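# Carry tube rack through self-closing door to desk

## Task

Move the tube rack off the counter, through the door that swings shut on its own, and set it on the desk. It must stand upright with each tube seated all the way down in a hole, and the door must be closed when finished. Neither the rack nor any tube may touch the floor, or the attempt fails. One robot or both may be used. Afterwards the robots must release the rack and back away from it, and no robot may topple over or be left leaning, or the attempt fails.

## Robot and tools

Robots: r1 and r2 are identical Hello Robot Stretch 4 units. Each has an omni-wheel base, a lift on a vertical mast, a telescoping arm that reaches forward, a wrist with yaw, pitch and roll joints, and a two-finger gripper. Each is about 1.6 m tall, and its base edge lies within 0.23 m of the base origin. Cameras per robot: rN_head_camera (pinhole, 420x560), rN_head_left_camera and rN_head_right_camera (fisheye, 420x672), rN_wrist_camera (pinhole, 616x392), with N = 1 or 2. Loose objects can occasionally get a brief shove from outside.

Frames: each robot's base frame sits on the floor under the base centre, x ahead, y to the left, z up. hand_pose is in this frame: a point between the open fingertips; with all wrist joints at 0 its axes line up with the base frame. Its printed value may be slightly wrong. The odometry frame is the base frame at scene start; base_odometry sums wheel rotation, so slipping looks like travel, and heading runs -3.142 to 3.142, positive to the left. Each robot reports only in its own frames; where the robots are relative to each other can only be judged from images, lidar_m and wrist_depth_mm. The calibration block gives K, distortion and T_world_to_cam per camera, where world is the carrying robot's base frame.

execute_actions: argument actions is a list holding one action or none (none just returns state and pictures). An action is an object keyed "r1" and/or "r2". Per robot you may give:
- base: exactly one relative move, measured from where the base last reported itself: translate_m (straight, metres, forward positive, -2 to 2), strafe_m (sideways, metres, left positive, -2 to 2) or rotate_rad (turn in place, counter-clockwise seen from above positive, -3.2 to 3.2).
- joints: absolute targets by name. lift_m 0 to 1.2 m; arm_m 0 to 0.55 m; wrist_yaw_rad -1.134 to 4.276 (0 ahead, positive left, 3.14 tucked back, past 3.4 the arm may obstruct); wrist_pitch_rad -1.117 to 4.259 (0 horizontal, 1.57 pointing down); wrist_roll_rad -1.117 to 4.259 (0 puts the fingers level, positive turns the gripper clockwise viewed from behind it); gripper_m -0.038 to 0.141 (fingertip gap in metres, negative means the tips press together). Done-tolerances: ±0.004, ±0.004, ±0.02, ±0.05, ±0.02, ±0.004 respectively.
- pace: "slow", "default", "fast" or "max"; base tops out at 0.1/0.3/0.4/0.6 m/s and 1/2/3/4 rad/s, reduced when lift_m exceeds 0.2, down to 0.3 m/s and 1 rad/s at 1.2.
- contact_limits: {"arm_m": x}, x from 0 (gentlest) to 0.75 (firmest), default 0.5.
- end_of_arm: "enable_torque", sent on its own, to revive wrist or gripper motors that shut off.
All parts of an action start at once; none runs longer than 15 s. Anything you omit may still be driving toward an earlier target. Joint targets past range are clamped and reported; any other bad value or unknown key rejects the whole call. The optional cameras list names which images to return (omitted, null or ["all"] means all, [] none). If a result shows a stop, later calls in the same reply are skipped.

wait: seconds, 0 to 10; returns state and images. zoom_image: camera plus region [x0, y0, x1, y1] in pixels of that camera's latest full image, at most 504 by 504. finished_scene: scene is the current scene's number; it is final, so call it only when the goal holds stably.

Results: base_status and joint_status give done, off_target (resting short, maybe still pushing), contact_stop_at_<key> (blocked; that part goes slack), limit_stop_at_<name> (built-in limit, e.g. tilt beyond 6 degrees or own_body), time_out or torque_fault (wrist motor went limp; needs enable_torque). on_its_own covers uncommanded behaviour; its held at value is the target held. lidar_m lists 12 distances in 30-degree sectors: first straight ahead, counting counter-clockwise (4th left, 7th behind, 10th right); "-" means nothing seen or closer than 0.25 m; it sees from about 0.15 m high to robot height, misses clear or thin items, and sees the other robot but not itself. wrist_depth_mm is a 7x7 grid from top left, 100 to 2000 mm. If turned_by_wheels and turned_by_imu differ by over about 0.1 rad, the base likely slipped or hit something. base_tilt is in degrees (forward, right positive) with a fixed bias up to about 1.5. motor_effort is percent of maximum with the peak in brackets; wheel_0, wheel_1, wheel_2 positive means turning right. The pictures line lists image order.

Gripping: command a gap smaller than the object; squeezing harder pulls it toward the wrist by up to a third of the shortfall. Only gripper_m effort (at commands of 0 or more) hints at a firm hold. If fingertips jam on a surface, raise the lift.

Avoid: any forceful contact between robots (a base already touching another robot presses hard with a few extra millimetres); shared carrying, since travel can differ by about 3 cm per metre; driving or turning with over 1 kg held and arm_m above 0.2, especially at fast or max; holding over about 2 kg with a level gripper; steady hard pushes with the gripper high; wrist pitch below -0.2 combined with roll below -0.4 or above 4. To unfold at start, send lift_m 0.4 with wrist_yaw_rad 0 together. Avoid drops, slips, slams and hard impacts.

Each tool is called after "Call:" as name(argument=value, ...) on one line, values as JSON.

## Session

Call:
execute_actions(actions=[])

Scene clock: 0.00 s.
r1.base_odometry: x=+0.000 y=+0.000 heading=+0.000 (m, m, rad; r1's odometry frame)
r1.turned_by_wheels: +0.000 (rad since the last result)
r1.turned_by_imu: +0.000 (rad since the last result)
r1.base_tilt: forward=+0.0 right=-0.6 (deg)
r1.lidar_m: 1.10 1.77 1.94 2.33 1.32 1.07 0.75 0.69 0.75 0.89 0.77 0.82
r1.base_status: not commanded
r1.joint_positions: lift_m=+0.291 arm_m=+0.001 wrist_yaw_rad=+3.207 wrist_pitch_rad=-0.007 wrist_roll_rad=-0.016 gripper_m=+0.057
r1.joint_status: not commanded
r1.motor_effort: lift_m=+21 arm_m=+0 wrist_yaw_rad=-1 wrist_pitch_rad=-5 wrist_roll_rad=+1 gripper_m=-2 wheel_0=+0 wheel_1=+1 wheel_2=-1 (%)
r1.hand_pose: x=-0.1214 y=+0.0685 z=+0.4708 quat_wxyz=(-0.032, +0.004, -0.008, +0.999) (m; r1's base frame)
r1.wrist_depth_mm: - - 139 946 1078 1281 1499 / - - 135 960 1098 1255 1499 / - 106 139 960 1098 1281 1464 / - 143 144 976 1098 1255 1464 / 202 778 854 976 1078 1281 1464 / 200 778 204 960 198 1308 1430 / 200 768 878 110 1098 1042 1060
r2.base_odometry: x=+0.000 y=+0.000 heading=+0.000 (m, m, rad; r2's odometry frame)
r2.turned_by_wheels: +0.000 (rad since the last result)
r2.turned_by_imu: +0.000 (rad since the last result)
r2.base_tilt: forward=+0.2 right=+0.2 (deg)
r2.lidar_m: 1.26 1.36 2.40 1.79 1.74 0.92 0.70 0.67 0.72 0.90 0.86 0.90
r2.base_status: not commanded
r2.joint_positions: lift_m=+0.257 arm_m=-0.001 wrist_yaw_rad=+3.242 wrist_pitch_rad=-0.007 wrist_roll_rad=-0.009 gripper_m=+0.057
r2.joint_status: not commanded
r2.motor_effort: lift_m=+21 arm_m=-1 wrist_yaw_rad=+0 wrist_pitch_rad=-6 wrist_roll_rad=-1 gripper_m=-4 wheel_0=+0 wheel_1=+0 wheel_2=+0 (%)
r2.hand_pose: x=-0.1262 y=+0.0582 z=+0.4372 quat_wxyz=(-0.050, +0.004, -0.004, +0.999) (m; r2's base frame)
r2.wrist_depth_mm: - - 132 1576 1863 1983 1708 / - - 132 904 1025 1205 1661 / - - 132 931 1008 1160 1576 / - 125 140 931 1042 1182 1576 / 199 750 820 931 1025 1182 1618 / 204 750 191 917 214 1229 1464 / 204 750 878 140 991 1060 1118
pictures: r1_head_camera, r1_head_left_camera, r1_head_right_camera, r1_wrist_camera, r2_head_camera, r2_head_left_camera, r2_head_right_camera, r2_wrist_camera
Images, in order (width x height): r1_head_camera 420x560, r1_head_left_camera 420x672, r1_head_right_camera 420x672, r1_wrist_camera 616x392, r2_head_camera 420x560, r2_head_left_camera 420x672, r2_head_right_camera 420x672, r2_wrist_camera 616x392.

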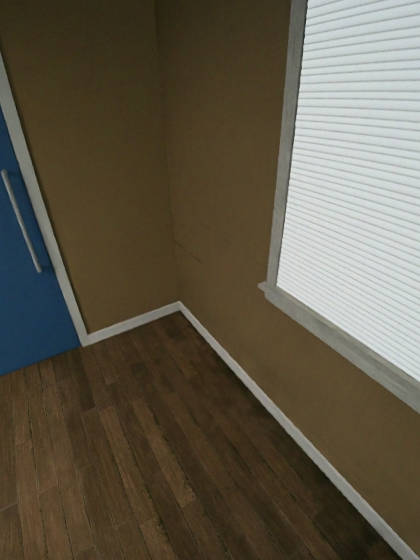

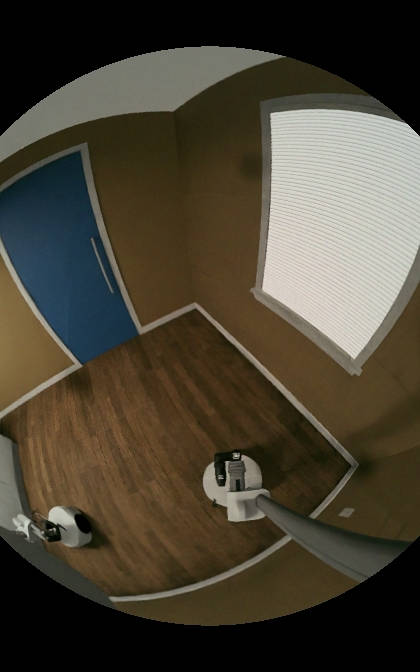

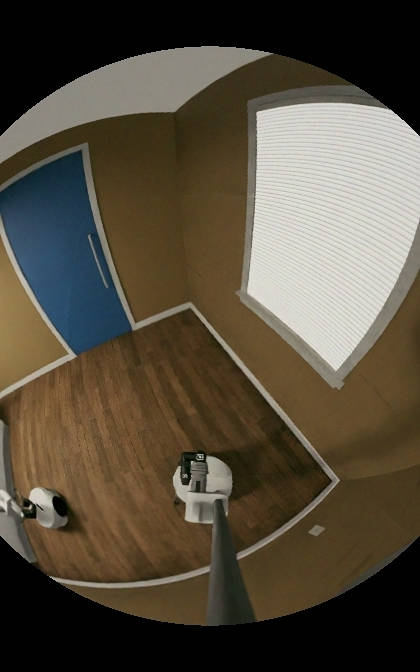

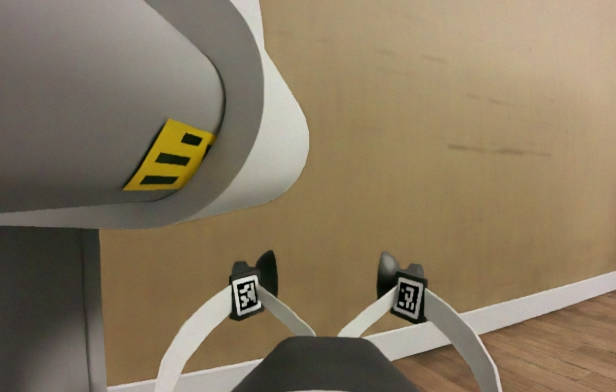

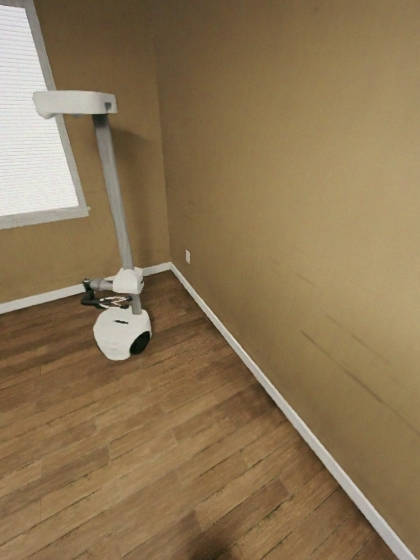

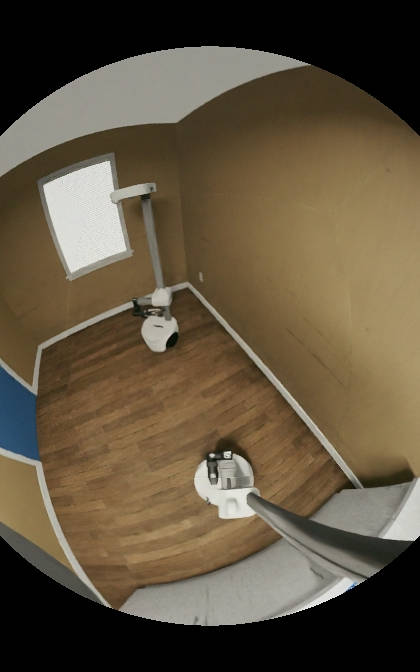

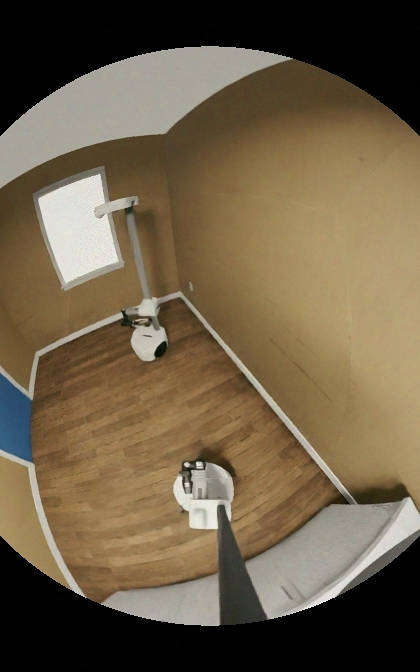

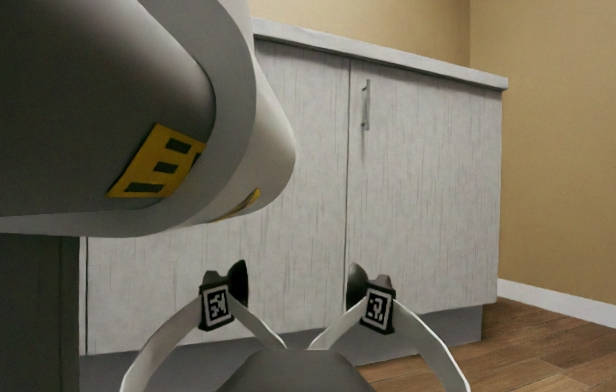

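Call:
execute_actions(actions=[{"r1":{"base":{"rotate_rad":0.5},"joints":{"lift_m":0.8,"wrist_yaw_rad":0,"gripper_m":0.12}},"r2":{"base":{"rotate_rad":-2.65},"joints":{"lift_m":0.85,"wrist_yaw_rad":0,"gripper_m":0.12}}}], cameras=["r1_head_camera","r1_head_left_camera","r2_head_camera","r2_head_left_camera","r2_wrist_camera"])

Scene clock: 3.43 s.
r1.base_odometry: x=+0.000 y=+0.000 heading=+0.500 (m, m, rad; r1's odometry frame)
r1.turned_by_wheels: +0.500 (rad since the last result)
r1.turned_by_imu: +0.510 (rad since the last result)
r1.base_tilt: forward=+0.2 right=-0.8 (deg)
r1.lidar_m: 1.81 1.88 2.38 1.36 1.12 0.75 0.68 0.70 0.90 0.79 0.81 1.07
r1.base_status: done
r1.joint_positions: lift_m=+0.800 arm_m=+0.001 wrist_yaw_rad=+0.000 wrist_pitch_rad=-0.007 wrist_roll_rad=-0.016 gripper_m=+0.120
r1.joint_status: all done
r1.motor_effort: lift_m=+24(25) arm_m=-1(0) wrist_yaw_rad=-2(5) wrist_pitch_rad=-5(5) wrist_roll_rad=+1(1) gripper_m=+1(2) wheel_0=-4(13) wheel_1=+0(9) wheel_2=-1(12) (%)
r1.hand_pose: x=+0.4607 y=-0.0873 z=+0.9799 quat_wxyz=(+1.000, -0.008, -0.003, +0.000) (m; r1's base frame)
r1.wrist_depth_mm: 1618 1576 1576 1661 1618 1430 1008 / 1537 1618 1618 1618 1618 1366 991 / 1576 1618 1618 1618 1618 1430 976 / 1537 1618 1618 1661 1708 1430 1008 / 1618 1661 1661 1661 1618 1336 1008 / 1618 1661 1661 1661 1661 1160 991 / 1618 1618 1618 109 1708 1397 1008
r2.base_odometry: x=+0.000 y=+0.000 heading=-2.649 (m, m, rad; r2's odometry frame)
r2.turned_by_wheels: -2.649 (rad since the last result)
r2.turned_by_imu: -2.702 (rad since the last result)
r2.base_tilt: forward=+0.3 right=+0.2 (deg)
r2.lidar_m: 0.66 0.71 0.91 0.86 0.89 1.22 1.37 2.48 1.83 1.73 0.95 0.70
r2.base_status: done
r2.joint_positions: lift_m=+0.850 arm_m=-0.001 wrist_yaw_rad=+0.000 wrist_pitch_rad=-0.007 wrist_roll_rad=-0.009 gripper_m=+0.120
r2.joint_status: all done
r2.motor_effort: lift_m=+25(26) arm_m=-1(1) wrist_yaw_rad=+0(7) wrist_pitch_rad=-5(6) wrist_roll_rad=-1(0) gripper_m=-2(2) wheel_0=+6(10) wheel_1=+7(14) wheel_2=+6(15) (%)
r2.hand_pose: x=+0.4581 y=-0.0874 z=+1.0298 quat_wxyz=(+1.000, -0.004, -0.003, +0.000) (m; r2's base frame)
r2.wrist_depth_mm: 1078 1078 1118 1118 1138 1160 1182 / 1078 1098 1118 1118 1118 1160 1182 / 1078 1078 1118 1118 1118 1160 1160 / 1078 1118 1118 1138 1160 1160 1160 / 946 854 904 1118 1138 1160 1182 / 508 449 455 564 198 569 574 / 469 459 455 133 484 459 462
pictures: r1_head_camera, r1_head_left_camera, r2_head_camera, r2_head_left_camera, r2_wrist_camera
camera_calibration (this result's frames):
r2_wrist_camera: T_world_to_cam=[[-0.0143102, -0.999129, 0.0392039, -0.12326], [-0.0115803, -0.0390397, -0.999171, 1.08498], [0.999831, -0.0147523, -0.0110116, -0.222333], [0, 0, 0, 1]] pos_world=[0.233096, -0.0840754, 1.08647]
Images, in order (width x height): r1_head_camera 420x560, r1_head_left_camera 420x672, r2_head_camera 420x560, r2_head_left_camera 420x672, r2_wrist_camera 616x392.

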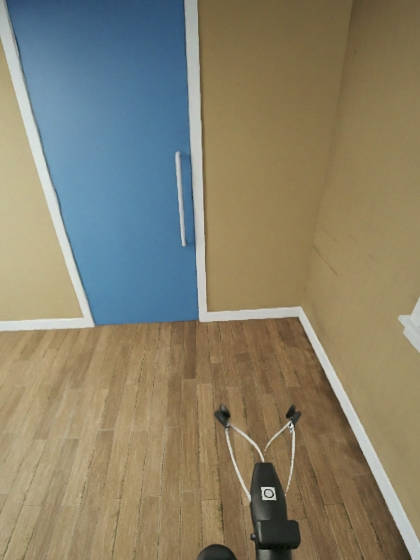

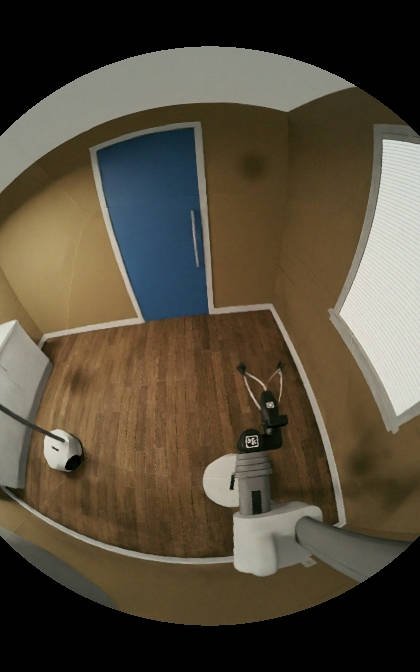

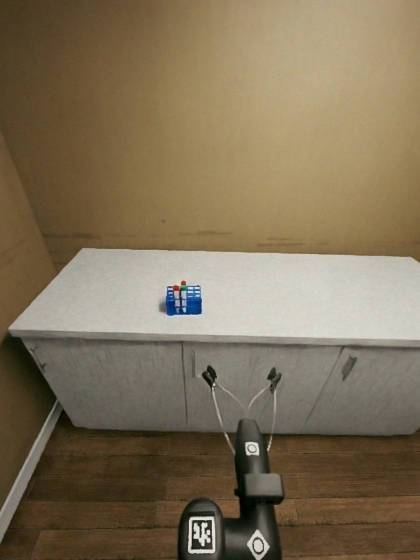

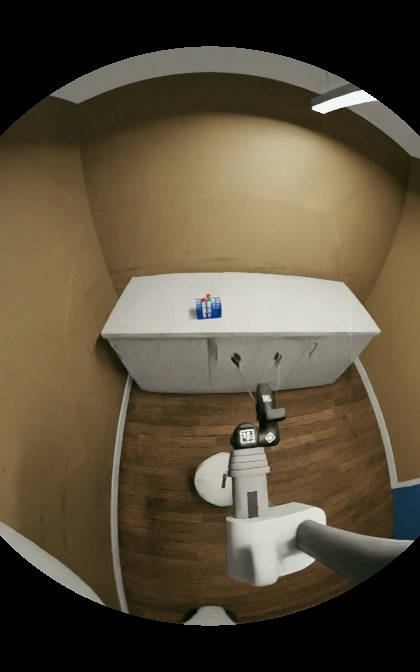

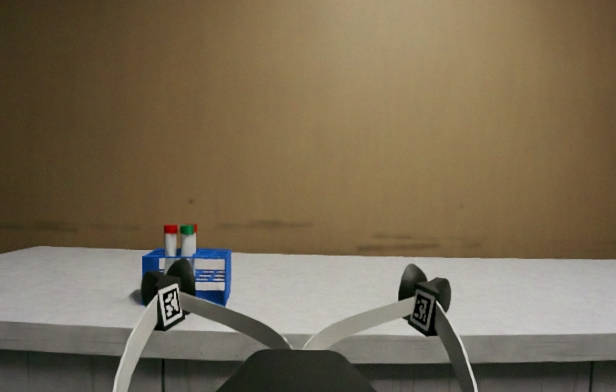

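Call:
execute_actions(actions=[{"r1":{"base":{"strafe_m":0.27}},"r2":{"base":{"strafe_m":0.16},"joints":{"lift_m":1.15,"wrist_pitch_rad":1.57,"wrist_roll_rad":1.57,"gripper_m":0.141}}}], cameras=[])

Call:
execute_actions(actions=[{"r1":{"base":{"translate_m":1.1}},"r2":{"base":{"translate_m":0.3},"joints":{"arm_m":0.3}}}], cameras=["r1_head_camera","r1_wrist_camera","r2_head_camera","r2_wrist_camera"])

Scene clock: 6.10 s.
r1.base_odometry: x=-0.129 y=+0.237 heading=+0.499 (m, m, rad; r1's odometry frame)
r1.turned_by_wheels: +0.000 (rad since the last result)
r1.turned_by_imu: +0.002 (rad since the last result)
r1.base_tilt: forward=+0.1 right=-0.8 (deg)
r1.lidar_m: 1.79 1.89 2.10 1.06 1.12 0.79 0.72 0.75 0.98 1.05 1.06 1.46
r1.base_status: done
r1.joint_positions: lift_m=+0.800 arm_m=+0.001 wrist_yaw_rad=+0.000 wrist_pitch_rad=-0.007 wrist_roll_rad=-0.016 gripper_m=+0.120
r1.joint_status: not commanded
r1.motor_effort: lift_m=+23(24) arm_m=+0(0) wrist_yaw_rad=-1(1) wrist_pitch_rad=-5(4) wrist_roll_rad=+1(1) gripper_m=+0(1) wheel_0=-3(11) wheel_1=+1(10) wheel_2=+0(3) (%)
r1.hand_pose: x=+0.4607 y=-0.0874 z=+0.9799 quat_wxyz=(+1.000, -0.008, -0.003, +0.000) (m; r1's base frame)
r1.wrist_depth_mm: 1537 1576 1576 1576 1618 1576 1336 / 1537 1576 1576 1618 1576 1661 1336 / 1618 1576 1576 1576 1618 1618 1366 / 1576 1576 1576 1618 1661 1576 1336 / 1537 1618 1618 1618 1618 1661 1366 / 1618 1618 1576 1661 1661 1537 1308 / 1618 1618 1661 110 1618 1661 1336
r2.base_odometry: x=+0.076 y=-0.141 heading=-2.649 (m, m, rad; r2's odometry frame)
r2.turned_by_wheels: +0.000 (rad since the last result)
r2.turned_by_imu: +0.001 (rad since the last result)
r2.base_tilt: forward=+0.2 right=+0.2 (deg)
r2.lidar_m: 0.67 0.71 0.74 0.70 0.71 1.02 1.09 1.40 1.97 1.88 0.95 0.70
r2.base_status: done
r2.joint_positions: lift_m=+1.150 arm_m=-0.001 wrist_yaw_rad=+0.000 wrist_pitch_rad=+1.570 wrist_roll_rad=+1.570 gripper_m=+0.141
r2.joint_status: all done
r2.motor_effort: lift_m=+25(27) arm_m=-1(1) wrist_yaw_rad=+0(0) wrist_pitch_rad=+1(4) wrist_roll_rad=+1(3) gripper_m=-1(3) wheel_0=-5(14) wheel_1=+5(14) wheel_2=+0(7) (%)
r2.hand_pose: x=+0.1698 y=-0.0874 z=+1.0393 quat_wxyz=(+0.501, +0.500, +0.500, -0.499) (m; r2's base frame)
r2.wrist_depth_mm: 750 1255 1281 1281 1308 1308 1336 / 750 1255 1255 1281 1281 1281 1308 / 759 1229 1308 1281 1281 1308 1308 / 768 1255 1255 1255 1255 1281 1281 / 768 1205 1281 1098 1060 1308 312 / 778 976 1255 1308 1060 1308 1281 / 798 1255 1281 140 1281 1308 1308
pictures: none
No camera images: the call's "cameras" was empty. Leave "cameras" out to get every camera's image.

Scene clock: 11.27 s.
r1.base_odometry: x=+0.836 y=+0.764 heading=+0.500 (m, m, rad; r1's odometry frame)
r1.turned_by_wheels: +0.000 (rad since the last result)
r1.turned_by_imu: -0.002 (rad since the last result)
r1.base_tilt: forward=+0.1 right=-0.8 (deg)
r1.lidar_m: 0.67 0.77 0.98 2.03 1.80 1.97 1.84 1.61 1.07 0.99 1.01 0.81
r1.base_status: done
r1.joint_positions: lift_m=+0.800 arm_m=+0.001 wrist_yaw_rad=+0.000 wrist_pitch_rad=-0.007 wrist_roll_rad=-0.016 gripper_m=+0.120
r1.joint_status: not commanded
r1.motor_effort: lift_m=+23(24) arm_m=+0(0) wrist_yaw_rad=-4(2) wrist_pitch_rad=-4(5) wrist_roll_rad=+1(1) gripper_m=+0(1) wheel_0=+4(9) wheel_1=+2(6) wheel_2=-2(11) (%)
r1.hand_pose: x=+0.4607 y=-0.0874 z=+0.9800 quat_wxyz=(+1.000, -0.008, -0.003, +0.000) (m; r1's base frame)
r1.wrist_depth_mm: 535 535 539 544 554 559 559 / 535 535 539 554 554 564 559 / 539 539 544 559 554 559 569 / 544 544 549 559 554 564 569 / 544 544 549 559 564 564 574 / 544 549 554 564 554 569 580 / 549 554 559 110 574 569 580
r2.base_odometry: x=-0.188 y=-0.283 heading=-2.648 (m, m, rad; r2's odometry frame)
r2.turned_by_wheels: +0.001 (rad since the last result)
r2.turned_by_imu: +0.000 (rad since the last result)
r2.base_tilt: forward=+0.2 right=+0.2 (deg)
r2.lidar_m: 0.38 0.39 0.56 0.70 0.74 1.00 2.73 1.83 1.97 1.88 0.55 0.39
r2.base_status: done
r2.joint_positions: lift_m=+1.150 arm_m=+0.299 wrist_yaw_rad=+0.000 wrist_pitch_rad=+1.570 wrist_roll_rad=+1.570 gripper_m=+0.141
r2.joint_status: all done
r2.motor_effort: lift_m=+25(25) arm_m=+6(6) wrist_yaw_rad=-1(1) wrist_pitch_rad=+0(2) wrist_roll_rad=+1(0) gripper_m=-2(0) wheel_0=+6(10) wheel_1=+6(11) wheel_2=-3(13) (%)
r2.hand_pose: x=+0.4700 y=-0.0874 z=+1.0394 quat_wxyz=(+0.501, +0.500, +0.500, -0.499) (m; r2's base frame)
r2.wrist_depth_mm: 345 347 351 355 1308 1281 1336 / 342 345 351 355 1308 1308 1336 / 343 347 351 355 1281 1308 1308 / 343 345 351 353 1078 1078 1281 / 345 273 351 357 1078 1078 1308 / 345 208 330 353 357 1336 1336 / 347 289 351 140 1308 1281 1336
pictures: r1_head_camera, r1_wrist_camera, r2_head_camera, r2_wrist_camera
camera_calibration (this result's frames):
r1_wrist_camera: T_world_to_cam=[[0.0469463, -0.998367, 0.0325594, -0.130727], [-0.0276365, -0.033881, -0.999044, 1.04263], [0.998515, 0.0460016, -0.029182, -0.191752], [0, 0, 0, 1]] pos_world=[0.226418, -0.086367, 1.04029]
r2_wrist_camera: T_world_to_cam=[[-0.999407, -0.0317023, 0.0134612, 0.450855], [-0.0314536, 0.999338, 0.0183019, 0.137304], [-0.0140325, 0.0178677, -0.999742, 1.27285], [0, 0, 0, 1]] pos_world=[0.472768, -0.145663, 1.26394]
Images, in order (width x height): r1_head_camera 420x560, r1_wrist_camera 616x392, r2_head_camera 420x560, r2_wrist_camera 616x392.

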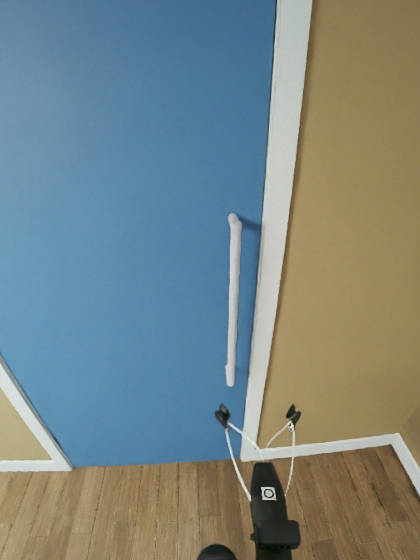

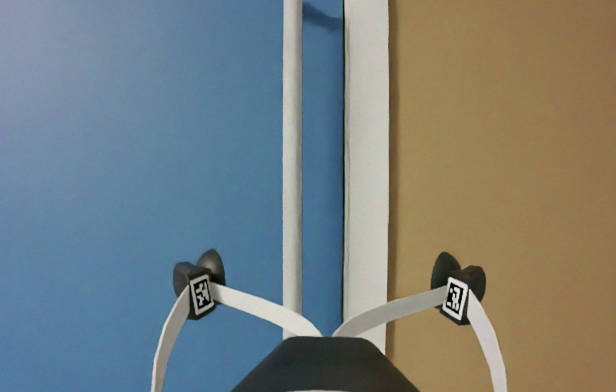

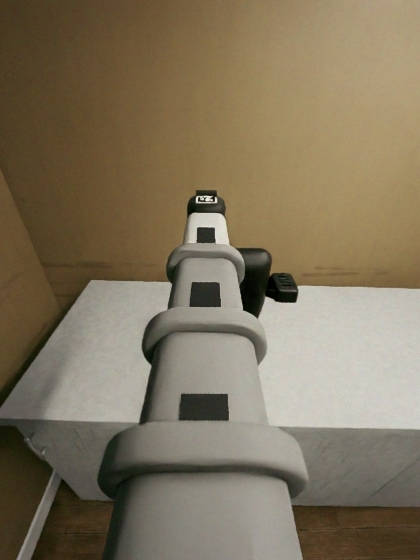

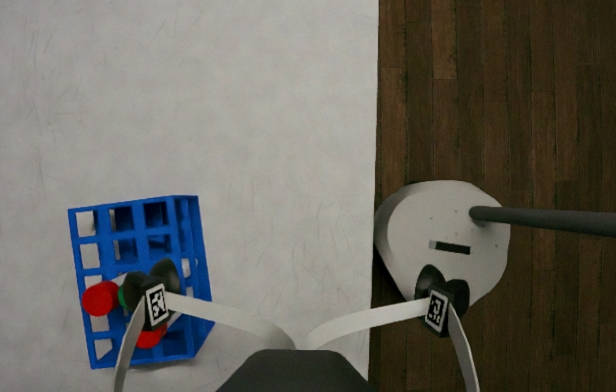

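Call:
execute_actions(actions=[{"r1":{"base":{"strafe_m":0.04},"joints":{"gripper_m":0.08,"arm_m":0.2}},"r2":{"joints":{"lift_m":1.2}}}], cameras=[])

Call:
execute_actions(actions=[{"r1":{"joints":{"arm_m":0.45},"contact_limits":{"arm_m":0.4},"pace":"slow"},"r2":{"joints":{"arm_m":0.43}}}], cameras=["r1_head_camera","r1_wrist_camera","r2_wrist_camera"])

Scene clock: 13.17 s.
r1.base_odometry: x=+0.817 y=+0.799 heading=+0.500 (m, m, rad; r1's odometry frame)
r1.turned_by_wheels: +0.000 (rad since the last result)
r1.turned_by_imu: +0.001 (rad since the last result)
r1.base_tilt: forward=+0.0 right=-0.8 (deg)
r1.lidar_m: 0.69 0.77 1.00 1.99 1.78 1.98 1.82 1.68 1.11 1.04 1.08 0.80
r1.base_status: done
r1.joint_positions: lift_m=+0.800 arm_m=+0.199 wrist_yaw_rad=+0.000 wrist_pitch_rad=-0.007 wrist_roll_rad=-0.016 gripper_m=+0.080
r1.joint_status: all done
r1.motor_effort: lift_m=+23(23) arm_m=+9(10) wrist_yaw_rad=-2(1) wrist_pitch_rad=-5(5) wrist_roll_rad=+1(1) gripper_m=-1(5) wheel_0=-5(12) wheel_1=+3(11) wheel_2=+0(3) (%)
r1.hand_pose: x=+0.6579 y=-0.0874 z=+0.9800 quat_wxyz=(+1.000, -0.008, -0.003, +0.000) (m; r1's base frame)
r1.wrist_depth_mm: 343 343 347 351 353 357 364 / 343 347 349 351 355 359 359 / 345 347 353 351 353 359 364 / 347 349 355 355 359 362 368 / 349 351 353 355 362 366 368 / 349 353 199 293 349 366 370 / 353 355 359 109 353 355 373
r2.base_odometry: x=-0.188 y=-0.283 heading=-2.648 (m, m, rad; r2's odometry frame)
r2.turned_by_wheels: +0.000 (rad since the last result)
r2.turned_by_imu: +0.000 (rad since the last result)
r2.base_tilt: forward=+0.2 right=+0.2 (deg)
r2.lidar_m: 0.36 0.40 0.58 0.71 0.73 1.02 2.74 1.79 1.97 1.90 0.55 0.37
r2.base_status: not commanded
r2.joint_positions: lift_m=+1.199 arm_m=+0.299 wrist_yaw_rad=+0.000 wrist_pitch_rad=+1.570 wrist_roll_rad=+1.570 gripper_m=+0.141
r2.joint_status: all done
r2.motor_effort: lift_m=+25(27) arm_m=+6(6) wrist_yaw_rad=+0(0) wrist_pitch_rad=+1(1) wrist_roll_rad=+1(1) gripper_m=+0(1) wheel_0=+6(6) wheel_1=+6(5) wheel_2=-3(3) (%)
r2.hand_pose: x=+0.4700 y=-0.0874 z=+1.0884 quat_wxyz=(+0.501, +0.500, +0.500, -0.499) (m; r2's base frame)
r2.wrist_depth_mm: 392 397 397 402 1336 1336 1397 / 392 397 399 404 1336 1336 1366 / 394 399 399 404 1336 1336 1366 / 392 394 399 407 1138 1336 1366 / 392 357 399 404 1118 1138 1336 / 394 274 329 404 404 1336 1366 / 392 397 402 140 1366 1336 1336
pictures: none
No camera images: the call's "cameras" was empty. Leave "cameras" out to get every camera's image.

Scene clock: 15.73 s.
r1.base_odometry: x=+0.817 y=+0.799 heading=+0.499 (m, m, rad; r1's odometry frame)
r1.turned_by_wheels: +0.000 (rad since the last result)
r1.turned_by_imu: +0.015 (rad since the last result)
r1.base_tilt: forward=+0.1 right=-0.7 (deg)
r1.lidar_m: 0.70 0.79 1.02 1.97 1.76 1.95 1.82 1.67 1.10 1.05 1.09 0.76
r1.base_status: not commanded
r1.joint_positions: lift_m=+0.800 arm_m=+0.316 wrist_yaw_rad=-0.007 wrist_pitch_rad=-0.007 wrist_roll_rad=-0.016 gripper_m=+0.080
r1.joint_status: arm_m contact_stop (moved +0.118 of +0.251)
r1.on_its_own: arm_m is slack since a contact_stop (your +0.450 is given up); wrist_yaw_rad is at rest, and its effort (+17) is outside its rest range (-13 to +13)
r1.motor_effort: lift_m=+23(23) arm_m=+0(27) wrist_yaw_rad=+17(41) wrist_pitch_rad=-4(14) wrist_roll_rad=+2(2) gripper_m=+0(2) wheel_0=+2(5) wheel_1=+2(6) wheel_2=-9(11) (%)
r1.contact_limits: arm_m 0.4
r1.hand_pose: x=+0.7749 y=-0.0894 z=+0.9801 quat_wxyz=(+1.000, -0.008, -0.004, -0.004) (m; r1's base frame)
r1.wrist_depth_mm: 233 236 237 238 240 229 231 / 235 237 238 240 242 230 232 / 235 236 241 241 244 232 234 / 237 239 242 243 245 233 235 / 238 240 242 244 246 236 249 / 240 241 199 174 193 236 251 / 241 242 244 109 248 237 251
r2.base_odometry: x=-0.188 y=-0.283 heading=-2.648 (m, m, rad; r2's odometry frame)
r2.turned_by_wheels: +0.000 (rad since the last result)
r2.turned_by_imu: +0.000 (rad since the last result)
r2.base_tilt: forward=+0.3 right=+0.2 (deg)
r2.lidar_m: 0.37 0.39 0.57 0.69 0.72 1.01 2.73 1.78 1.97 1.90 0.53 0.40
r2.base_status: not commanded
r2.joint_positions: lift_m=+1.199 arm_m=+0.429 wrist_yaw_rad=+0.000 wrist_pitch_rad=+1.570 wrist_roll_rad=+1.570 gripper_m=+0.141
r2.joint_status: all done
r2.motor_effort: lift_m=+25(25) arm_m=+6(6) wrist_yaw_rad=-1(1) wrist_pitch_rad=+0(1) wrist_roll_rad=+1(0) gripper_m=+0(1) wheel_0=+6(6) wheel_1=+6(5) wheel_2=-3(3) (%)
r2.hand_pose: x=+0.6001 y=-0.0874 z=+1.0884 quat_wxyz=(+0.501, +0.500, +0.500, -0.499) (m; r2's base frame)
r2.wrist_depth_mm: 392 394 399 402 404 1366 1366 / 394 397 399 402 407 1366 1430 / 394 394 397 402 407 1336 1366 / 392 397 399 402 407 1078 1397 / 392 394 402 327 407 1118 1397 / 392 394 397 327 407 1138 1397 / 394 397 399 140 404 1336 1397
pictures: r1_head_camera, r1_wrist_camera, r2_wrist_camera
camera_calibration (this result's frames):
r1_wrist_camera: T_world_to_cam=[[0.0399313, -0.998665, 0.0327533, -0.14228], [-0.0274684, -0.0338641, -0.999049, 1.05124], [0.998825, 0.0389936, -0.028784, -0.506674], [0, 0, 0, 1]] pos_world=[0.540636, -0.086734, 1.04032]
r2_wrist_camera: T_world_to_cam=[[-0.999411, -0.0316469, 0.0132906, 0.580338], [-0.0314013, 0.999339, 0.0182966, 0.140472], [-0.0138609, 0.0178685, -0.999744, 1.32358], [0, 0, 0, 1]] pos_world=[0.602753, -0.145663, 1.31296]
Images, in order (width x height): r1_head_camera 420x560, r1_wrist_camera 616x392, r2_wrist_camera 616x392.

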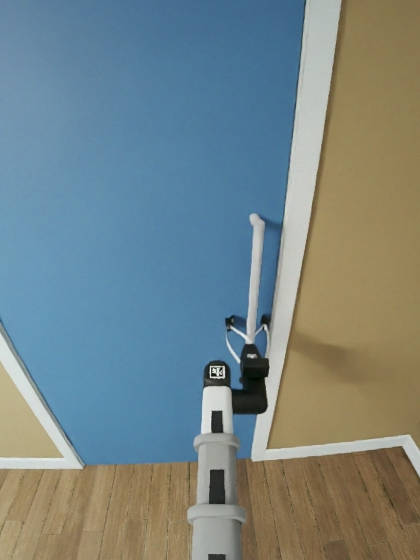

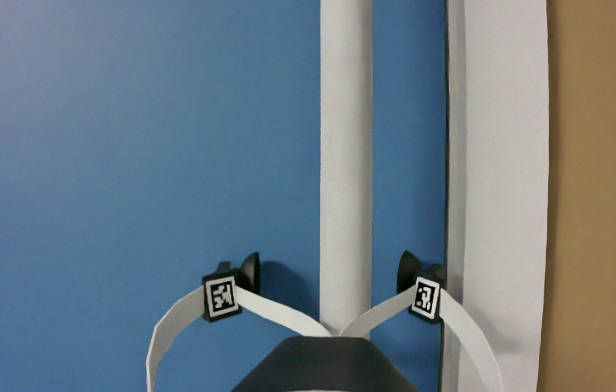

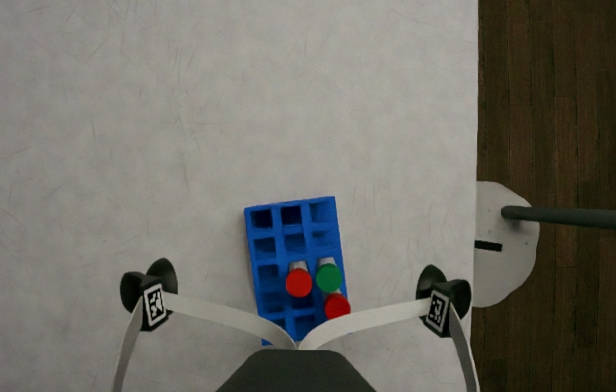

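Call:
execute_actions(actions=[{"r1":{"joints":{"arm_m":0.295,"gripper_m":-0.03}},"r2":{"joints":{"lift_m":1.065,"wrist_roll_rad":1.45},"pace":"slow"}}], cameras=["r1_wrist_camera","r2_wrist_camera"])

Call:
execute_actions(actions=[{"r1":{"joints":{"arm_m":0.1},"pace":"slow"},"r2":{"joints":{"gripper_m":0.04}}}], cameras=["r1_head_camera","r1_wrist_camera","r2_wrist_camera"])

Scene clock: 17.87 s.
r1.base_odometry: x=+0.817 y=+0.799 heading=+0.499 (m, m, rad; r1's odometry frame)
r1.turned_by_wheels: +0.000 (rad since the last result)
r1.turned_by_imu: +0.001 (rad since the last result)
r1.base_tilt: forward=+0.4 right=-0.6 (deg)
r1.lidar_m: 0.68 0.75 1.01 1.97 1.75 1.95 1.81 1.62 1.13 1.05 1.08 0.77
r1.base_status: not commanded
r1.joint_positions: lift_m=+0.800 arm_m=+0.296 wrist_yaw_rad=-0.005 wrist_pitch_rad=-0.007 wrist_roll_rad=-0.016 gripper_m=-0.030
r1.joint_status: all done
r1.on_its_own: wrist_yaw_rad is at rest, and its effort (+14) is outside its rest range (-13 to +13)
r1.motor_effort: lift_m=+23(23) arm_m=-6(11) wrist_yaw_rad=+14(22) wrist_pitch_rad=-4(4) wrist_roll_rad=+1(2) gripper_m=-14(17) wheel_0=-3(3) wheel_1=+0(3) wheel_2=-3(10) (%)
r1.hand_pose: x=+0.7552 y=-0.0888 z=+0.9800 quat_wxyz=(+1.000, -0.008, -0.003, -0.002) (m; r1's base frame)
r1.wrist_depth_mm: 238 238 239 239 239 249 263 / 238 238 240 240 241 249 263 / 239 241 241 242 242 251 265 / 240 243 242 243 243 252 266 / 242 244 244 244 245 253 270 / 244 244 245 183 183 255 270 / 246 246 247 109 248 256 273
r2.base_odometry: x=-0.188 y=-0.283 heading=-2.648 (m, m, rad; r2's odometry frame)
r2.turned_by_wheels: +0.000 (rad since the last result)
r2.turned_by_imu: +0.000 (rad since the last result)
r2.base_tilt: forward=+0.3 right=+0.1 (deg)
r2.lidar_m: 0.38 0.40 0.55 0.70 0.72 1.01 2.71 1.78 1.98 1.88 0.54 0.39
r2.base_status: not commanded
r2.joint_positions: lift_m=+1.065 arm_m=+0.429 wrist_yaw_rad=+0.000 wrist_pitch_rad=+1.570 wrist_roll_rad=+1.450 gripper_m=+0.141
r2.joint_status: all done
r2.motor_effort: lift_m=+16(25) arm_m=+6(6) wrist_yaw_rad=+0(0) wrist_pitch_rad=+0(3) wrist_roll_rad=-1(1) gripper_m=-1(0) wheel_0=+6(6) wheel_1=+6(6) wheel_2=-3(3) (%)
r2.hand_pose: x=+0.6001 y=-0.0874 z=+0.9551 quat_wxyz=(+0.529, +0.469, +0.529, -0.469) (m; r2's base frame)
r2.wrist_depth_mm: 262 263 266 270 272 273 276 / 260 264 266 268 272 274 274 / 262 264 266 270 272 273 277 / 263 265 267 270 272 273 277 / 260 264 226 229 272 273 277 / 262 262 191 193 270 274 1229 / 262 264 264 140 273 274 1205
pictures: r1_wrist_camera, r2_wrist_camera
camera_calibration (this result's frames):
r1_wrist_camera: T_world_to_cam=[[0.0419699, -0.998582, 0.0327409, -0.142424], [-0.0276547, -0.0339183, -0.999042, 1.05077], [0.998736, 0.0410242, -0.029039, -0.486473], [0, 0, 0, 1]] pos_world=[0.520895, -0.086625, 1.0403]
r2_wrist_camera: T_world_to_cam=[[-0.988557, -0.15025, 0.013381, 0.565162], [-0.149998, 0.988519, 0.0182008, 0.213224], [-0.015962, 0.0159855, -0.999745, 1.19146], [0, 0, 0, 1]] pos_world=[0.609697, -0.144907, 1.17972]
Images, in order (width x height): r1_wrist_camera 616x392, r2_wrist_camera 616x392.

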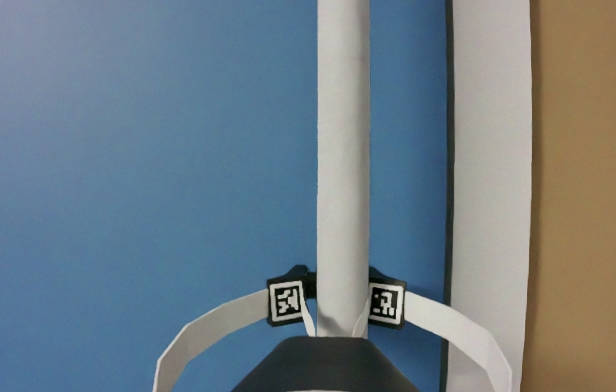

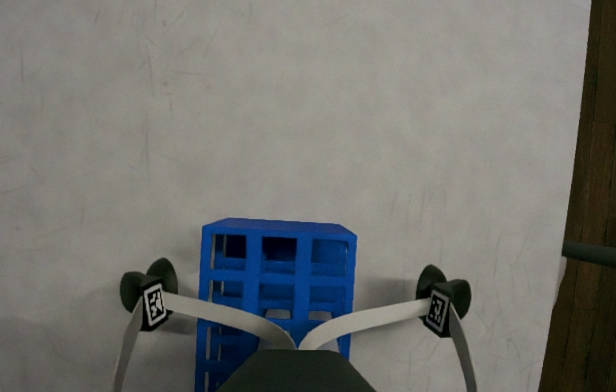

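Scene clock: 21.10 s.
r1.base_odometry: x=+0.817 y=+0.799 heading=+0.500 (m, m, rad; r1's odometry frame)
r1.turned_by_wheels: +0.001 (rad since the last result)
r1.turned_by_imu: +0.002 (rad since the last result)
r1.base_tilt: forward=+0.2 right=-0.7 (deg)
r1.lidar_m: 0.47 0.65 1.00 1.96 1.75 1.96 1.83 1.64 1.11 1.04 1.04 0.55
r1.base_status: not commanded
r1.joint_positions: lift_m=+0.800 arm_m=+0.102 wrist_yaw_rad=+0.012 wrist_pitch_rad=-0.007 wrist_roll_rad=-0.016 gripper_m=-0.030
r1.joint_status: all done
r1.on_its_own: wrist_yaw_rad is at rest, and its effort (-35) is outside its rest range (-13 to +13)
r1.motor_effort: lift_m=+23(23) arm_m=-10(11) wrist_yaw_rad=-35(35) wrist_pitch_rad=-5(5) wrist_roll_rad=+2(2) gripper_m=-17(16) wheel_0=+0(3) wheel_1=+0(0) wheel_2=+2(3) (%)
r1.hand_pose: x=+0.5622 y=-0.0840 z=+0.9799 quat_wxyz=(+1.000, -0.008, -0.003, +0.006) (m; r1's base frame)
r1.wrist_depth_mm: 301 281 259 177 229 442 442 / 301 281 260 177 230 445 452 / 303 282 263 179 232 449 449 / 303 286 265 180 233 449 452 / 307 286 266 181 234 452 452 / 310 289 184 175 186 455 455 / 314 291 268 110 232 459 459
r2.base_odometry: x=-0.188 y=-0.283 heading=-2.648 (m, m, rad; r2's odometry frame)
r2.turned_by_wheels: +0.000 (rad since the last result)
r2.turned_by_imu: +0.000 (rad since the last result)
r2.base_tilt: forward=+0.3 right=+0.2 (deg)
r2.lidar_m: 0.38 0.41 0.56 0.70 0.74 1.01 2.72 1.78 1.98 1.89 0.55 0.39
r2.base_status: not commanded
r2.joint_positions: lift_m=+1.065 arm_m=+0.429 wrist_yaw_rad=+0.000 wrist_pitch_rad=+1.570 wrist_roll_rad=+1.450 gripper_m=+0.040
r2.joint_status: all done
r2.motor_effort: lift_m=+16(16) arm_m=+6(6) wrist_yaw_rad=+0(0) wrist_pitch_rad=+1(1) wrist_roll_rad=-3(1) gripper_m=-18(19) wheel_0=+6(6) wheel_1=+6(5) wheel_2=-3(3) (%)
r2.hand_pose: x=+0.6001 y=-0.0874 z=+0.9551 quat_wxyz=(+0.529, +0.469, +0.529, -0.469) (m; r2's base frame)
r2.wrist_depth_mm: 262 263 265 267 271 276 277 / 262 263 266 270 272 276 276 / 262 264 266 267 270 274 278 / 263 265 266 267 272 274 278 / 260 264 266 213 270 274 277 / 262 264 187 189 190 276 1229 / 263 264 265 134 271 274 1205
pictures: r1_head_camera, r1_wrist_camera, r2_wrist_camera
camera_calibration (this result's frames):
r1_wrist_camera: T_world_to_cam=[[0.058704, -0.997739, 0.0327287, -0.138813], [-0.027353, -0.0343806, -0.999034, 1.0453], [0.997901, 0.0577521, -0.0293095, -0.291762], [0, 0, 0, 1]] pos_world=[0.327891, -0.0857115, 1.04029]
r2_wrist_camera: T_world_to_cam=[[-0.988558, -0.15025, 0.0133356, 0.565222], [-0.149999, 0.988519, 0.018194, 0.213234], [-0.0159162, 0.0159855, -0.999746, 1.19144], [0, 0, 0, 1]] pos_world=[0.609703, -0.144907, 1.17972]
Images, in order (width x height): r1_head_camera 420x560, r1_wrist_camera 616x392, r2_wrist_camera 616x392.

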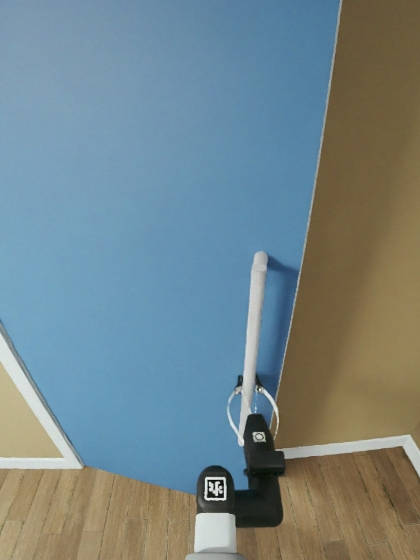

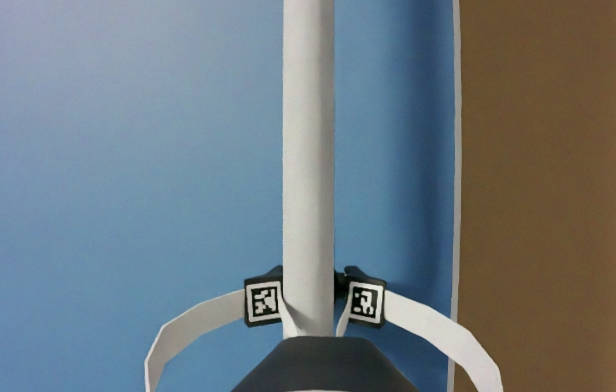

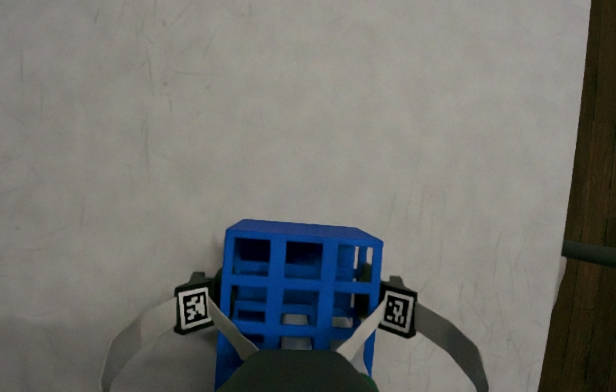

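Call:
execute_actions(actions=[{"r1":{"base":{"strafe_m":0.09},"joints":{"arm_m":0.0},"pace":"slow"},"r2":{"joints":{"lift_m":1.14},"pace":"slow"}}], cameras=[])

Call:
execute_actions(actions=[{"r1":{"base":{"translate_m":-0.47},"joints":{"arm_m":0.45},"pace":"slow"},"r2":{"joints":{"arm_m":0.1},"pace":"slow"}}], cameras=[])

Call:
execute_actions(actions=[{"r1":{"base":{"strafe_m":0.18},"joints":{"arm_m":0.24},"pace":"slow"},"r2":{"base":{"translate_m":-0.4}}}], cameras=["r1_head_left_camera","r1_wrist_camera","r2_wrist_camera"])

Scene clock: 24.23 s.
r1.base_odometry: x=+0.774 y=+0.878 heading=+0.498 (m, m, rad; r1's odometry frame)
r1.turned_by_wheels: -0.002 (rad since the last result)
r1.turned_by_imu: -0.001 (rad since the last result)
r1.base_tilt: forward=+0.1 right=-0.8 (deg)
r1.lidar_m: 0.40 0.55 1.00 1.88 1.67 1.86 1.84 1.79 1.20 1.14 1.16 0.38
r1.base_status: done
r1.joint_positions: lift_m=+0.800 arm_m=+0.003 wrist_yaw_rad=-0.021 wrist_pitch_rad=-0.006 wrist_roll_rad=-0.016 gripper_m=-0.030
r1.joint_status: all done
joint sent to its limit — the command would take r1.arm_m past its lower limit, so that joint was sent only as far as its limit.
r1.on_its_own: wrist_yaw_rad is at rest, and its effort (+59) is outside its rest range (-13 to +13)
r1.motor_effort: lift_m=+23(23) arm_m=-7(12) wrist_yaw_rad=+59(65) wrist_pitch_rad=-6(6) wrist_roll_rad=+1(1) gripper_m=-12(17) wheel_0=-18(19) wheel_1=+3(8) wheel_2=-9(9) (%)
r1.hand_pose: x=+0.4600 y=-0.0934 z=+0.9799 quat_wxyz=(+1.000, -0.008, -0.003, -0.010) (m; r1's base frame)
r1.wrist_depth_mm: 338 303 274 252 167 216 564 / 336 304 274 252 167 217 564 / 340 307 278 253 169 217 569 / 342 309 278 255 170 220 574 / 343 310 279 256 171 220 580 / 349 312 278 187 173 213 585 / 353 317 273 110 233 220 580
r2.base_odometry: x=-0.188 y=-0.283 heading=-2.648 (m, m, rad; r2's odometry frame)
r2.turned_by_wheels: +0.000 (rad since the last result)
r2.turned_by_imu: +0.000 (rad since the last result)
r2.base_tilt: forward=+0.2 right=+0.2 (deg)
r2.lidar_m: 0.38 0.39 0.57 0.71 0.74 1.00 2.72 1.72 1.97 1.88 0.54 0.39
r2.base_status: not commanded
r2.joint_positions: lift_m=+1.140 arm_m=+0.429 wrist_yaw_rad=+0.000 wrist_pitch_rad=+1.570 wrist_roll_rad=+1.450 gripper_m=+0.040
r2.joint_status: all done
r2.motor_effort: lift_m=+26(27) arm_m=+6(6) wrist_yaw_rad=-1(0) wrist_pitch_rad=+1(1) wrist_roll_rad=-1(1) gripper_m=-19(18) wheel_0=+6(6) wheel_1=+5(6) wheel_2=-3(3) (%)
r2.hand_pose: x=+0.6001 y=-0.0874 z=+1.0293 quat_wxyz=(+0.529, +0.469, +0.529, -0.469) (m; r2's base frame)
r2.wrist_depth_mm: 334 336 342 343 345 349 1308 / 332 336 342 343 345 351 1336 / 334 338 340 343 347 349 1308 / 334 338 340 342 347 349 1308 / 334 338 340 213 347 351 1281 / 334 336 187 189 189 351 1308 / 334 338 338 134 347 351 1308
pictures: none
No camera images: the call's "cameras" was empty. Leave "cameras" out to get every camera's image.

Scene clock: 30.23 s.
r1.base_odometry: x=+0.361 y=+0.654 heading=+0.496 (m, m, rad; r1's odometry frame)
r1.turned_by_wheels: -0.002 (rad since the last result)
r1.turned_by_imu: -0.006 (rad since the last result)
r1.base_tilt: forward=+0.1 right=-0.6 (deg)
r1.lidar_m: 0.82 1.13 1.63 1.86 1.42 1.47 1.35 1.40 1.26 1.14 1.17 1.30
r1.base_status: done
r1.joint_positions: lift_m=+0.800 arm_m=+0.449 wrist_yaw_rad=-0.009 wrist_pitch_rad=-0.008 wrist_roll_rad=-0.016 gripper_m=-0.030
r1.joint_status: all done
r1.on_its_own: wrist_yaw_rad is at rest, and its effort (+24) is outside its rest range (-13 to +13)
r1.motor_effort: lift_m=+23(23) arm_m=+8(11) wrist_yaw_rad=+24(60) wrist_pitch_rad=-1(6) wrist_roll_rad=+1(2) gripper_m=-14(13) wheel_0=-14(23) wheel_1=-7(11) wheel_2=-4(8) (%)
r1.hand_pose: x=+0.9071 y=-0.0900 z=+0.9803 quat_wxyz=(+1.000, -0.008, -0.004, -0.004) (m; r1's base frame)
r1.wrist_depth_mm: 357 315 279 253 224 216 580 / 355 315 282 254 225 218 585 / 357 319 282 255 227 218 597 / 362 319 283 256 228 220 585 / 364 320 287 258 229 221 591 / 366 325 279 187 180 216 597 / 370 325 281 110 229 220 597
r2.base_odometry: x=-0.188 y=-0.283 heading=-2.648 (m, m, rad; r2's odometry frame)
r2.turned_by_wheels: +0.000 (rad since the last result)
r2.turned_by_imu: +0.000 (rad since the last result)
r2.base_tilt: forward=+0.2 right=+0.2 (deg)
r2.lidar_m: 0.25 0.41 0.56 0.71 0.74 1.03 2.72 1.45 1.97 1.88 0.54 0.40
r2.base_status: not commanded
r2.joint_positions: lift_m=+1.140 arm_m=+0.101 wrist_yaw_rad=+0.000 wrist_pitch_rad=+1.570 wrist_roll_rad=+1.450 gripper_m=+0.040
r2.joint_status: all done
r2.motor_effort: lift_m=+26(26) arm_m=-6(5) wrist_yaw_rad=+0(0) wrist_pitch_rad=+1(1) wrist_roll_rad=-2(2) gripper_m=-18(19) wheel_0=+6(6) wheel_1=+6(5) wheel_2=-3(3) (%)
r2.hand_pose: x=+0.2723 y=-0.0874 z=+1.0293 quat_wxyz=(+0.529, +0.469, +0.529, -0.469) (m; r2's base frame)
r2.wrist_depth_mm: 332 340 480 1255 1281 1281 1336 / 336 338 539 1281 1281 1281 1281 / 334 338 591 1281 1308 1308 1281 / 334 340 654 1255 1078 1336 1308 / 336 336 455 213 1060 1281 480 / 336 338 186 189 189 1308 1281 / 336 338 539 134 1255 1308 1308
pictures: none
No camera images: the call's "cameras" was empty. Leave "cameras" out to get every camera's image.

Scene clock: 33.60 s.
r1.base_odometry: x=+0.276 y=+0.812 heading=+0.494 (m, m, rad; r1's odometry frame)
r1.turned_by_wheels: -0.002 (rad since the last result)
r1.turned_by_imu: -0.045 (rad since the last result)
r1.base_tilt: forward=+0.2 right=-0.7 (deg)
r1.lidar_m: 0.62 1.01 1.54 1.71 0.96 0.97 1.38 1.42 1.44 1.31 1.38 0.66
r1.base_status: done
r1.joint_positions: lift_m=+0.800 arm_m=+0.241 wrist_yaw_rad=-0.009 wrist_pitch_rad=-0.007 wrist_roll_rad=-0.016 gripper_m=-0.030
r1.joint_status: all done
r1.on_its_own: wrist_yaw_rad is at rest, and its effort (+27) is outside its rest range (-13 to +13)
r1.motor_effort: lift_m=+23(23) arm_m=-7(10) wrist_yaw_rad=+27(70) wrist_pitch_rad=-3(6) wrist_roll_rad=+2(1) gripper_m=-13(14) wheel_0=-13(33) wheel_1=+0(5) wheel_2=-11(17) (%)
r1.hand_pose: x=+0.6999 y=-0.0901 z=+0.9801 quat_wxyz=(+1.000, -0.008, -0.004, -0.005) (m; r1's base frame)
r1.wrist_depth_mm: 585 427 325 266 216 194 488 / 585 427 327 268 216 195 798 / 585 424 329 268 218 196 809 / 591 430 330 270 218 197 809 / 603 433 334 270 218 198 831 / 609 436 315 187 180 189 831 / 634 442 314 109 220 191 831
r2.base_odometry: x=+0.164 y=-0.094 heading=-2.648 (m, m, rad; r2's odometry frame)
r2.turned_by_wheels: -0.001 (rad since the last result)
r2.turned_by_imu: +0.001 (rad since the last result)
r2.base_tilt: forward=+0.3 right=+0.2 (deg)
r2.lidar_m: 0.25 0.82 0.73 0.70 0.73 1.00 2.32 0.95 1.06 1.89 1.10 0.82
r2.base_status: done
r2.joint_positions: lift_m=+1.140 arm_m=+0.101 wrist_yaw_rad=+0.000 wrist_pitch_rad=+1.570 wrist_roll_rad=+1.450 gripper_m=+0.040
r2.joint_status: not commanded
r2.motor_effort: lift_m=+26(26) arm_m=-6(7) wrist_yaw_rad=+0(0) wrist_pitch_rad=+1(1) wrist_roll_rad=-3(1) gripper_m=-20(20) wheel_0=-6(11) wheel_1=-6(10) wheel_2=+5(12) (%)
r2.hand_pose: x=+0.2722 y=-0.0874 z=+1.0293 quat_wxyz=(+0.529, +0.469, +0.529, -0.469) (m; r2's base frame)
r2.wrist_depth_mm: 699 1025 1255 1255 1281 1281 1308 / 715 1098 1281 1281 1281 1281 1308 / 759 1255 1255 1281 1281 1281 1281 / 768 1255 1255 1255 1060 1281 1308 / 809 1255 1255 212 1042 1281 484 / 820 1255 186 189 189 1308 1281 / 842 1255 1281 134 1281 1308 1308
pictures: r1_head_left_camera, r1_wrist_camera, r2_wrist_camera
camera_calibration (this result's frames):
r1_wrist_camera: T_world_to_cam=[[0.0374508, -0.998762, 0.0327548, -0.138272], [-0.0275005, -0.0337955, -0.99905, 1.0492], [0.99892, 0.0365145, -0.0287321, -0.432049], [0, 0, 0, 1]] pos_world=[0.465615, -0.0868668, 1.04032]
r2_wrist_camera: T_world_to_cam=[[-0.988558, -0.15025, 0.0133531, 0.240086], [-0.149998, 0.988519, 0.0181966, 0.1627], [-0.0159338, 0.0159855, -0.999745, 1.26038], [0, 0, 0, 1]] pos_world=[0.281827, -0.144907, 1.25389]
Images, in order (width x height): r1_head_left_camera 420x672, r1_wrist_camera 616x392, r2_wrist_camera 616x392.

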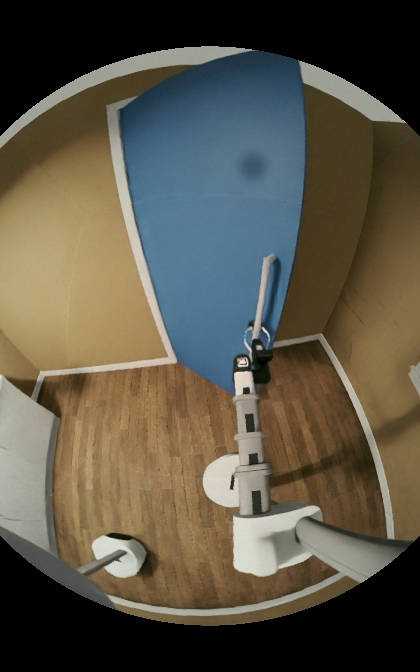

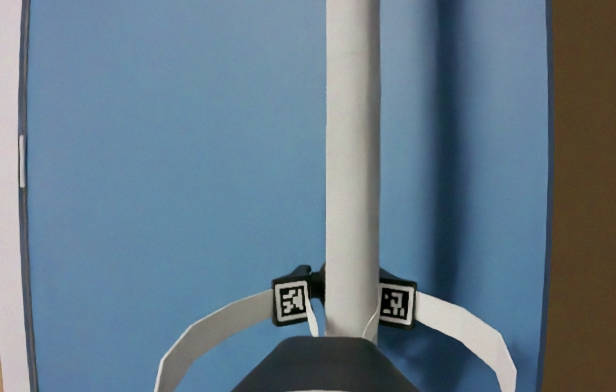

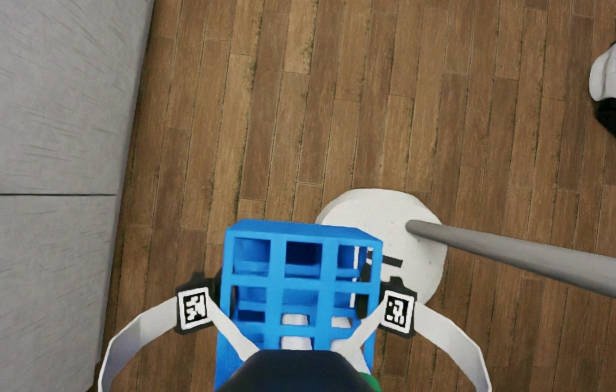

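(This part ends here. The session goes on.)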